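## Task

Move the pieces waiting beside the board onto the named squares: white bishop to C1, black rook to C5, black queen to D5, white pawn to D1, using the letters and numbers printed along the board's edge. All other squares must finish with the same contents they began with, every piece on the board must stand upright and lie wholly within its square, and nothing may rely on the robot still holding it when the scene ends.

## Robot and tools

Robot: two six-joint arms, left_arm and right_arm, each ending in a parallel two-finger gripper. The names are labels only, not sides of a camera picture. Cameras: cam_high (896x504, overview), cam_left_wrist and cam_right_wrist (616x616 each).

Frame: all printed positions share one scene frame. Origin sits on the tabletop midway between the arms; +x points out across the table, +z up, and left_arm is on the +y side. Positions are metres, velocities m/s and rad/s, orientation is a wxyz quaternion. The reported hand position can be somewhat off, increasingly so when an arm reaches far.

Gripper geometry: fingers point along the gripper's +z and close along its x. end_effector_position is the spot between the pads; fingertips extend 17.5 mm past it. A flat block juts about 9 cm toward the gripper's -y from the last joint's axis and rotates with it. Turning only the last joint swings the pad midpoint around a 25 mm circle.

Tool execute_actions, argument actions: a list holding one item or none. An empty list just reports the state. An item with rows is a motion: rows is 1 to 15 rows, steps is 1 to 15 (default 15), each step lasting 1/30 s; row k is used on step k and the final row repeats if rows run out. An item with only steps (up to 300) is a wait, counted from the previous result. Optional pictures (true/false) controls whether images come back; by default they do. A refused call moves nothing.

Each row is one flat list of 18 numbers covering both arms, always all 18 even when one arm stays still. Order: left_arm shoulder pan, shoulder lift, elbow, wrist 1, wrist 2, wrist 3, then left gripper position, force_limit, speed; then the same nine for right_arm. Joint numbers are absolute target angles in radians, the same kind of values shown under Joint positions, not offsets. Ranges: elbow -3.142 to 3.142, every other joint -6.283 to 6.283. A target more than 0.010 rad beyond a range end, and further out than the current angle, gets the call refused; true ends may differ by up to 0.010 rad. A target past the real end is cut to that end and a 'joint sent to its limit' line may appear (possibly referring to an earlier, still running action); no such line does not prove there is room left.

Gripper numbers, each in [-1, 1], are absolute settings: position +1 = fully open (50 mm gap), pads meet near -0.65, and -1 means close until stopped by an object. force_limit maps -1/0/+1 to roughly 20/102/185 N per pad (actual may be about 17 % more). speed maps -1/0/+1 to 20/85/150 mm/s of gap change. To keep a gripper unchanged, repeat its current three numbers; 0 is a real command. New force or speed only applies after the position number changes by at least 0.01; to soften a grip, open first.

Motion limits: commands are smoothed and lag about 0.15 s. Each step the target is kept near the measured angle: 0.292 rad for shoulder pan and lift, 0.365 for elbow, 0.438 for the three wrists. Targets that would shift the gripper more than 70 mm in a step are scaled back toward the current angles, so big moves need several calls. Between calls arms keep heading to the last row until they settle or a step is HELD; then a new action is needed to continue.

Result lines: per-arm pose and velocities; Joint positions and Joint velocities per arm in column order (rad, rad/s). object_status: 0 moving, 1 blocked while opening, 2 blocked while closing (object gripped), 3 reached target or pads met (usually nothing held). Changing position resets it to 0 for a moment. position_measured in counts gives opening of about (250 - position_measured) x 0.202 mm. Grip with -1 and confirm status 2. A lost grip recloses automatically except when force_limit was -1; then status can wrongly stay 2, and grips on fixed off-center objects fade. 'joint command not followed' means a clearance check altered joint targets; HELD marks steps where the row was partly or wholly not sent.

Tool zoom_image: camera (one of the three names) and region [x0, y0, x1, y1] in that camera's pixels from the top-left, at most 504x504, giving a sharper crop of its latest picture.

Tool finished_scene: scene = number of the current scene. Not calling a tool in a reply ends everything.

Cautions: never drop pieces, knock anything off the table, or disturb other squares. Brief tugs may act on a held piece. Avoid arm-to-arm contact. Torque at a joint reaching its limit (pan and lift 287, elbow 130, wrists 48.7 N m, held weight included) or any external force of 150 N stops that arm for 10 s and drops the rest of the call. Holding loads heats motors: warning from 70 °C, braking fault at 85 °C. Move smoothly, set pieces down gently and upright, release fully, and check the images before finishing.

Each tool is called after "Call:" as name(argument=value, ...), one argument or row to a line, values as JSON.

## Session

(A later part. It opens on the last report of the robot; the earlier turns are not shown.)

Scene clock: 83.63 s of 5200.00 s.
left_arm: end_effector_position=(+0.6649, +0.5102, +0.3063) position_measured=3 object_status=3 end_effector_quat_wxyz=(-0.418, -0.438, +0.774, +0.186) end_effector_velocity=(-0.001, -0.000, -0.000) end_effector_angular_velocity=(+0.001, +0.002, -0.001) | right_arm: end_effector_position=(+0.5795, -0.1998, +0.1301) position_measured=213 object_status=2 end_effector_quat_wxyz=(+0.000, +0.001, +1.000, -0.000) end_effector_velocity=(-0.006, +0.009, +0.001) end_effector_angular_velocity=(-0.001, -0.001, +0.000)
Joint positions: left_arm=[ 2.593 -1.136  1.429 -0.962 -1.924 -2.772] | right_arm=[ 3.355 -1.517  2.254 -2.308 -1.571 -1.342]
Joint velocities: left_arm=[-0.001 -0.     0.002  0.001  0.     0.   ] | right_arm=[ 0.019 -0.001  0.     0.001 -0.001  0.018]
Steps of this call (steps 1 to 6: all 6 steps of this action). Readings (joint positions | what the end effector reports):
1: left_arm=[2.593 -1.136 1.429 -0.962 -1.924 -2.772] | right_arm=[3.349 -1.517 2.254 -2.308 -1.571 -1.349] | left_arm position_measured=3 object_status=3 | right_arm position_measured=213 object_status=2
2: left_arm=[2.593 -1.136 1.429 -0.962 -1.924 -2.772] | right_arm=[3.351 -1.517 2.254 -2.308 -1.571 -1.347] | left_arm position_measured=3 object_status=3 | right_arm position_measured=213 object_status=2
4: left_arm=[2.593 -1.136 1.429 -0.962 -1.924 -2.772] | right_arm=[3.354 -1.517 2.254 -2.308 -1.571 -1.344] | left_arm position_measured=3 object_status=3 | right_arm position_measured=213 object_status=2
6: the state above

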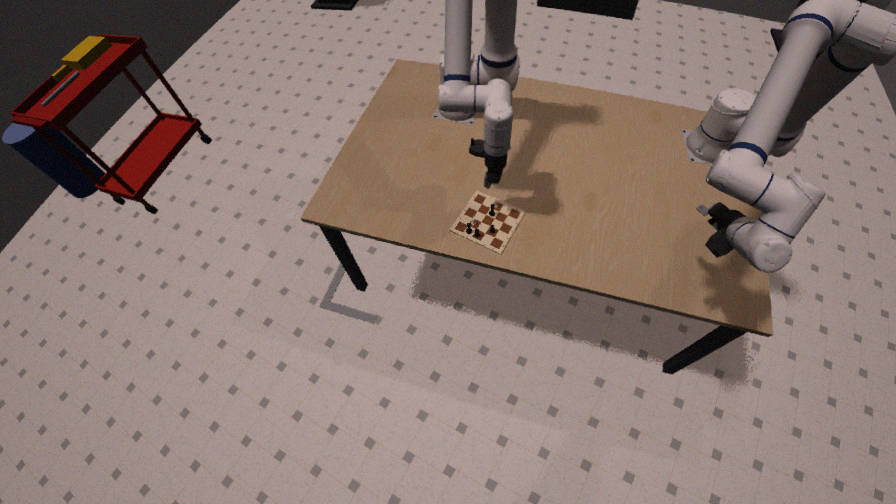

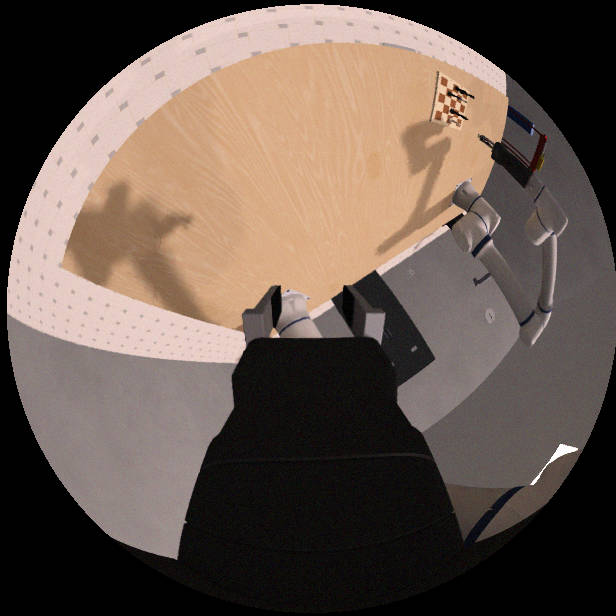

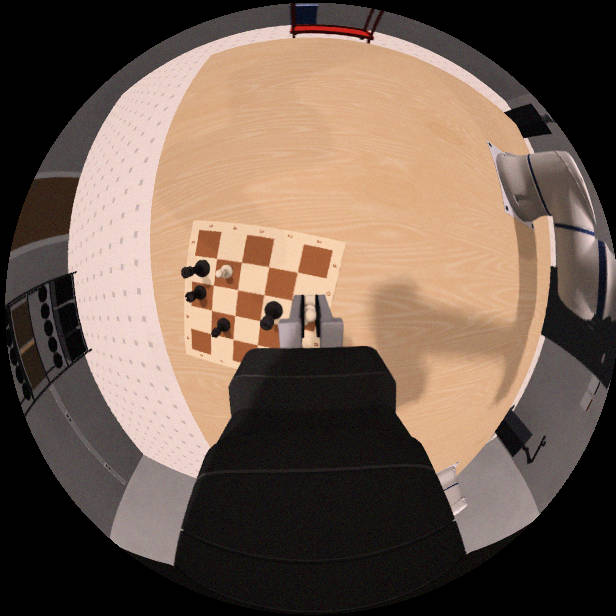

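Call:
execute_actions(
  actions=[
    {"rows":[[2.593,-1.136,1.429,-0.962,-1.924,-2.772,1,0,0,3.3576,-1.3667,2.3183,-2.5224,-1.571,-1.34,-1,0.5,0]]},
  ],
  pictures=false,
)

Call:
execute_actions(
  actions=[
    {"steps":12},
  ],
)

Call:
execute_actions(
  actions=[
    {"rows":[[2.593,-1.136,1.429,-0.962,-1.924,-2.772,1,0,0,3.3576,-1.3667,2.3183,-2.5224,-1.571,-1.34,0,0,-0.5]],"steps":9},
  ],
  pictures=false,
)

Call:
execute_actions(
  actions=[
    {"rows":[[2.593,-1.136,1.429,-0.962,-1.924,-2.772,1,0,0,3.3576,-1.5175,2.2545,-2.308,-1.571,-1.34,0,0,-0.5]]},
  ],
  pictures=false,
)

Call:
execute_actions(
  actions=[
    {"rows":[[2.593,-1.136,1.429,-0.962,-1.924,-2.772,1,0,0,3.45,-1.5175,2.2545,-2.308,-1.571,-1.25,1,0,0]]},
  ],
)

Call:
zoom_image(
  camera="cam_right_wrist",
  region=[150,150,400,360],
)

Scene clock: 88.67 s of 5200.00 s.
left_arm: end_effector_position=(+0.6649, +0.5102, +0.3063) position_measured=3 object_status=3 end_effector_quat_wxyz=(-0.418, -0.438, +0.774, +0.186) end_effector_velocity=(-0.000, -0.000, +0.000) end_effector_angular_velocity=(-0.001, -0.001, -0.001) | right_arm: end_effector_position=(+0.5795, -0.1984, +0.0405) position_measured=213 object_status=2 end_effector_quat_wxyz=(+0.000, +0.001, +1.000, -0.000) end_effector_velocity=(-0.002, -0.001, -0.027) end_effector_angular_velocity=(+0.001, -0.000, -0.001)
Joint positions: left_arm=[ 2.593 -1.136  1.429 -0.962 -1.924 -2.772] | right_arm=[ 3.358 -1.373  2.316 -2.514 -1.571 -1.34 ]
Joint velocities: left_arm=[-0.    -0.001  0.001 -0.     0.     0.002] | right_arm=[-0.     0.044  0.019 -0.064  0.001  0.001]
Steps of this call (steps 1 to 15: the robot went on to your last target; steps 16 to 90: nothing new was sent; then 1.53 s passed at rest; steps 91 to 105: all 15 steps of this action). Readings (joint positions | what the end effector reports):
91: left_arm=[2.593 -1.136 1.429 -0.962 -1.924 -2.772] | right_arm=[3.358 -1.517 2.255 -2.308 -1.571 -1.340] | left_arm position_measured=3 object_status=3 | right_arm position_measured=213 object_status=2
92: left_arm=[2.593 -1.136 1.429 -0.962 -1.924 -2.772] | right_arm=[3.358 -1.508 2.258 -2.324 -1.571 -1.340] | left_arm position_measured=3 object_status=3 | right_arm position_measured=213 object_status=2
94: left_arm=[2.593 -1.136 1.429 -0.962 -1.924 -2.772] | right_arm=[3.358 -1.464 2.278 -2.383 -1.571 -1.340] | left_arm position_measured=3 object_status=3 | right_arm position_measured=213 object_status=2
98: left_arm=[2.593 -1.136 1.429 -0.962 -1.924 -2.772] | right_arm=[3.358 -1.403 2.303 -2.471 -1.571 -1.340] | left_arm position_measured=3 object_status=3 | right_arm position_measured=213 object_status=2
105: the state above

Scene clock: 89.07 s of 5200.00 s.
left_arm: end_effector_position=(+0.6649, +0.5102, +0.3063) position_measured=3 object_status=3 end_effector_quat_wxyz=(-0.418, -0.438, +0.774, +0.186) end_effector_velocity=(-0.000, -0.000, +0.000) end_effector_angular_velocity=(+0.001, +0.000, +0.000) | right_arm: end_effector_position=(+0.5791, -0.1985, +0.0371) position_measured=213 object_status=2 end_effector_quat_wxyz=(+0.000, +0.001, +1.000, -0.000) end_effector_velocity=(-0.002, -0.000, -0.002) end_effector_angular_velocity=(-0.000, +0.003, +0.001)
Joint positions: left_arm=[ 2.593 -1.136  1.429 -0.962 -1.924 -2.772] | right_arm=[ 3.358 -1.367  2.318 -2.522 -1.571 -1.34 ]
Joint velocities: left_arm=[-0.001 -0.     0.    -0.     0.    -0.002] | right_arm=[ 0.     0.003  0.003 -0.003  0.    -0.001]
Steps of this call (steps 1 to 12: the robot went on to your last target). Readings (joint positions | what the end effector reports):
1: left_arm=[2.593 -1.136 1.429 -0.962 -1.924 -2.772] | right_arm=[3.358 -1.371 2.316 -2.516 -1.571 -1.340] | left_arm position_measured=3 object_status=3 | right_arm position_measured=213 object_status=2
2: left_arm=[2.593 -1.136 1.429 -0.962 -1.924 -2.772] | right_arm=[3.358 -1.370 2.317 -2.517 -1.571 -1.340] | left_arm position_measured=3 object_status=3 | right_arm position_measured=213 object_status=2
4: left_arm=[2.593 -1.136 1.429 -0.962 -1.924 -2.772] | right_arm=[3.358 -1.369 2.317 -2.519 -1.571 -1.340] | left_arm position_measured=3 object_status=3 | right_arm position_measured=213 object_status=2
8: left_arm=[2.593 -1.136 1.429 -0.962 -1.924 -2.772] | right_arm=[3.358 -1.367 2.318 -2.521 -1.571 -1.340] | left_arm position_measured=3 object_status=3 | right_arm position_measured=213 object_status=2
12: the state above

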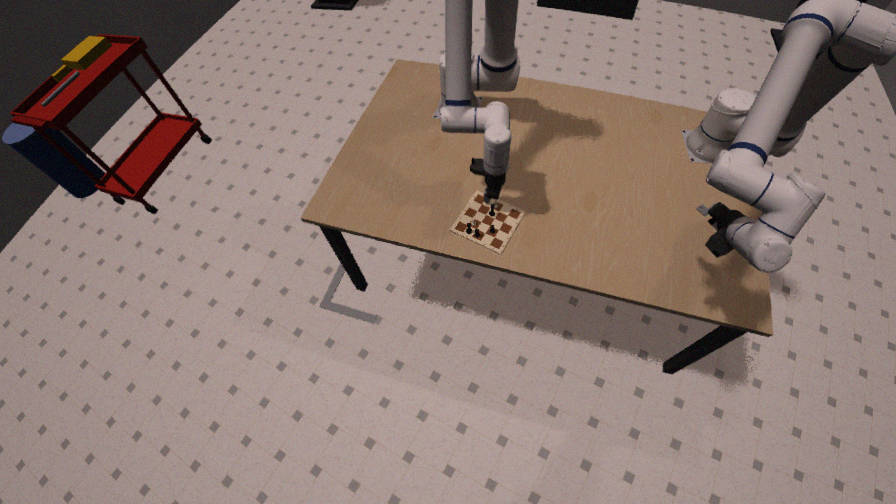

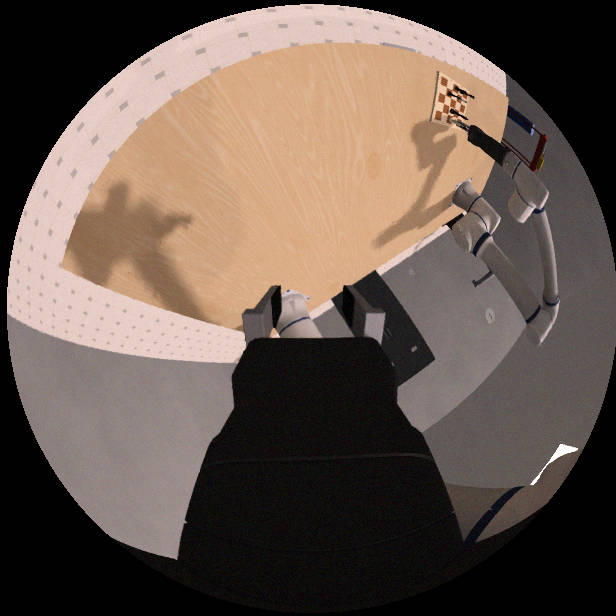

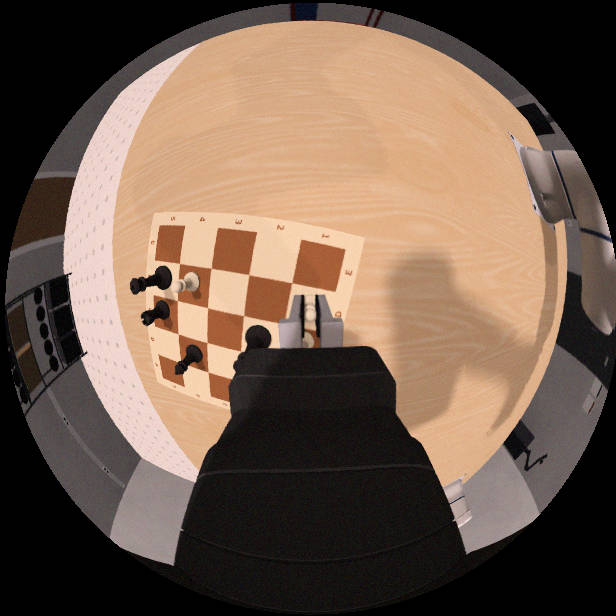

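Scene clock: 89.37 s of 5200.00 s.
left_arm: end_effector_position=(+0.6649, +0.5102, +0.3063) position_measured=3 object_status=3 end_effector_quat_wxyz=(-0.418, -0.438, +0.774, +0.186) end_effector_velocity=(-0.000, -0.000, +0.001) end_effector_angular_velocity=(-0.000, +0.000, -0.002) | right_arm: end_effector_position=(+0.5791, -0.1985, +0.0370) position_measured=152 object_status=0 end_effector_quat_wxyz=(+0.000, +0.001, +1.000, -0.000) end_effector_velocity=(-0.001, +0.000, -0.001) end_effector_angular_velocity=(+0.000, +0.001, -0.001)
Joint positions: left_arm=[ 2.593 -1.136  1.429 -0.962 -1.924 -2.772] | right_arm=[ 3.358 -1.367  2.318 -2.522 -1.571 -1.34 ]
Joint velocities: left_arm=[-0.001 -0.001 -0.     0.001  0.     0.001] | right_arm=[ 0.     0.     0.001 -0.     0.001  0.001]
Steps of this call (steps 1 to 9: all 9 steps of this action). Readings (joint positions | what the end effector reports):
1: left_arm=[2.593 -1.136 1.429 -0.962 -1.924 -2.772] | right_arm=[3.358 -1.367 2.318 -2.522 -1.571 -1.340] | left_arm position_measured=3 object_status=3 | right_arm position_measured=210 object_status=0
2: left_arm=[2.593 -1.136 1.429 -0.962 -1.924 -2.772] | right_arm=[3.358 -1.367 2.318 -2.522 -1.571 -1.340] | left_arm position_measured=3 object_status=3 | right_arm position_measured=203 object_status=0
4: left_arm=[2.593 -1.136 1.429 -0.962 -1.924 -2.772] | right_arm=[3.358 -1.367 2.318 -2.522 -1.571 -1.340] | left_arm position_measured=3 object_status=3 | right_arm position_measured=186 object_status=0
8: left_arm=[2.593 -1.136 1.429 -0.962 -1.924 -2.772] | right_arm=[3.358 -1.367 2.318 -2.522 -1.571 -1.340] | left_arm position_measured=3 object_status=3 | right_arm position_measured=153 object_status=0
9: the state above

Scene clock: 89.87 s of 5200.00 s.
left_arm: end_effector_position=(+0.6649, +0.5102, +0.3063) position_measured=3 object_status=3 end_effector_quat_wxyz=(-0.418, -0.438, +0.774, +0.186) end_effector_velocity=(-0.001, -0.001, -0.000) end_effector_angular_velocity=(-0.001, +0.000, -0.003) | right_arm: end_effector_position=(+0.5790, -0.1985, +0.1263) position_measured=152 object_status=3 end_effector_quat_wxyz=(+0.000, +0.001, +1.000, -0.000) end_effector_velocity=(-0.002, -0.000, +0.030) end_effector_angular_velocity=(+0.001, -0.003, -0.000)
Joint positions: left_arm=[ 2.593 -1.136  1.429 -0.962 -1.924 -2.772] | right_arm=[ 3.358 -1.512  2.257 -2.316 -1.571 -1.34 ]
Joint velocities: left_arm=[-0.002 -0.001  0.002 -0.     0.     0.002] | right_arm=[ 0.    -0.047 -0.021  0.064  0.     0.   ]
Steps of this call (steps 1 to 15: all 15 steps of this action). Readings (joint positions | what the end effector reports):
1: left_arm=[2.593 -1.136 1.429 -0.962 -1.924 -2.772] | right_arm=[3.358 -1.367 2.318 -2.522 -1.571 -1.340] | left_arm position_measured=3 object_status=3 | right_arm position_measured=152 object_status=0
2: left_arm=[2.593 -1.136 1.429 -0.962 -1.924 -2.772] | right_arm=[3.357 -1.377 2.315 -2.507 -1.571 -1.340] | left_arm position_measured=3 object_status=3 | right_arm position_measured=152 object_status=0
4: left_arm=[2.593 -1.136 1.429 -0.962 -1.924 -2.772] | right_arm=[3.357 -1.420 2.295 -2.447 -1.571 -1.340] | left_arm position_measured=3 object_status=3 | right_arm position_measured=152 object_status=0
8: left_arm=[2.593 -1.136 1.429 -0.962 -1.924 -2.772] | right_arm=[3.357 -1.482 2.270 -2.359 -1.571 -1.340] | left_arm position_measured=3 object_status=3 | right_arm position_measured=152 object_status=3
15: the state above

Scene clock: 90.37 s of 5200.00 s.
left_arm: end_effector_position=(+0.6649, +0.5102, +0.3063) position_measured=3 object_status=3 end_effector_quat_wxyz=(-0.418, -0.438, +0.774, +0.186) end_effector_velocity=(+0.001, +0.000, -0.001) end_effector_angular_velocity=(+0.000, -0.001, +0.001) | right_arm: end_effector_position=(+0.5496, -0.1534, +0.1300) position_measured=3 object_status=0 end_effector_quat_wxyz=(+0.000, -0.001, +1.000, -0.000) end_effector_velocity=(-0.007, +0.011, +0.001) end_effector_angular_velocity=(+0.001, -0.001, +0.001)
Joint positions: left_arm=[ 2.593 -1.136  1.429 -0.962 -1.924 -2.772] | right_arm=[ 3.447 -1.517  2.255 -2.308 -1.571 -1.253]
Joint velocities: left_arm=[ 0.     0.001 -0.    -0.002  0.    -0.001] | right_arm=[ 0.021 -0.002 -0.001  0.001  0.     0.02 ]
Steps of this call (steps 1 to 15: all 15 steps of this action). Readings (joint positions | what the end effector reports):
1: left_arm=[2.593 -1.136 1.429 -0.962 -1.924 -2.772] | right_arm=[3.358 -1.513 2.256 -2.314 -1.571 -1.340] | left_arm position_measured=3 object_status=3 | right_arm position_measured=149 object_status=0
2: left_arm=[2.593 -1.136 1.429 -0.962 -1.924 -2.772] | right_arm=[3.368 -1.514 2.256 -2.313 -1.571 -1.329] | left_arm position_measured=3 object_status=3 | right_arm position_measured=135 object_status=0
4: left_arm=[2.593 -1.136 1.429 -0.962 -1.924 -2.772] | right_arm=[3.402 -1.515 2.255 -2.311 -1.571 -1.297] | left_arm position_measured=3 object_status=3 | right_arm position_measured=106 object_status=0
8: left_arm=[2.593 -1.136 1.429 -0.962 -1.924 -2.772] | right_arm=[3.433 -1.517 2.255 -2.309 -1.571 -1.267] | left_arm position_measured=3 object_status=3 | right_arm position_measured=50 object_status=0
15: the state above

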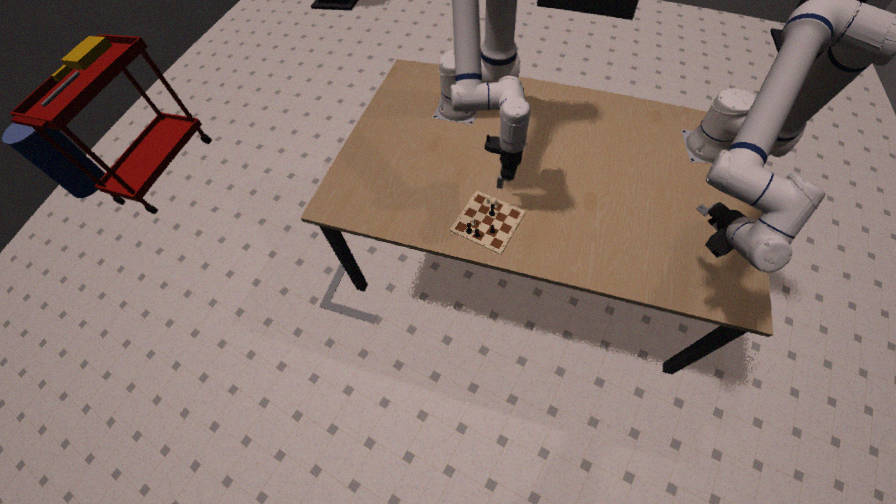

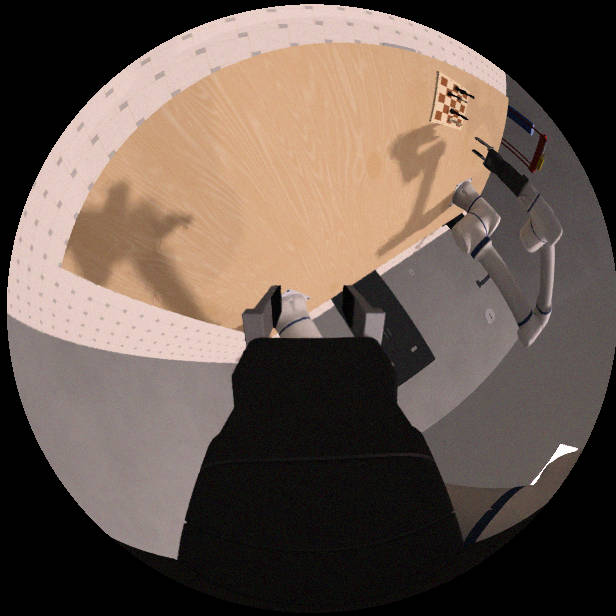

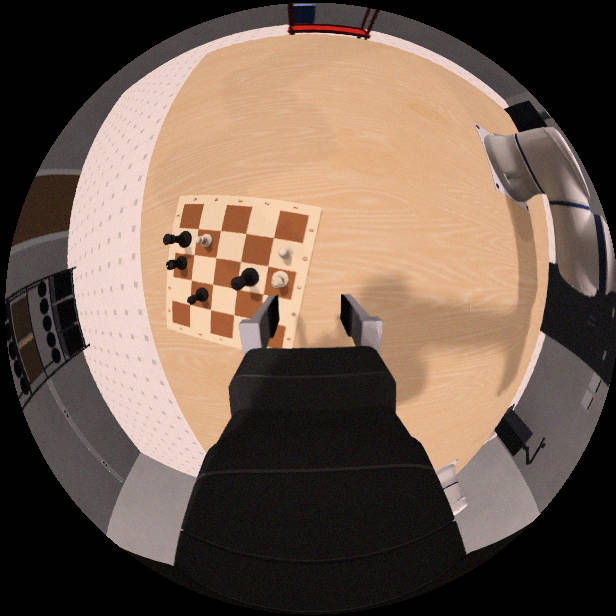

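Region (150, 150, 400, 360) of cam_right_wrist's 616x616 image, scaled by 2.016, with more detail than that image has; it fills the top 423 rows of this view, and the rest is white.

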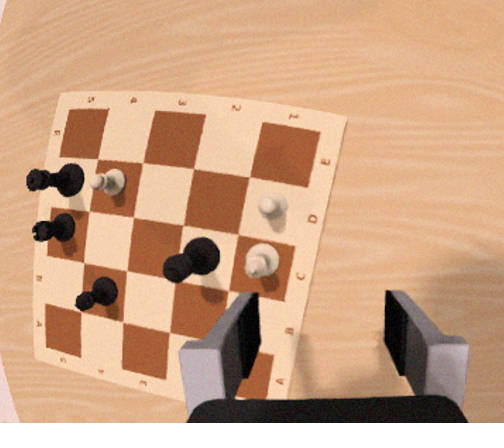

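Call:
finished_scene(
  scene=2,
)

The scene is finished: the task was done.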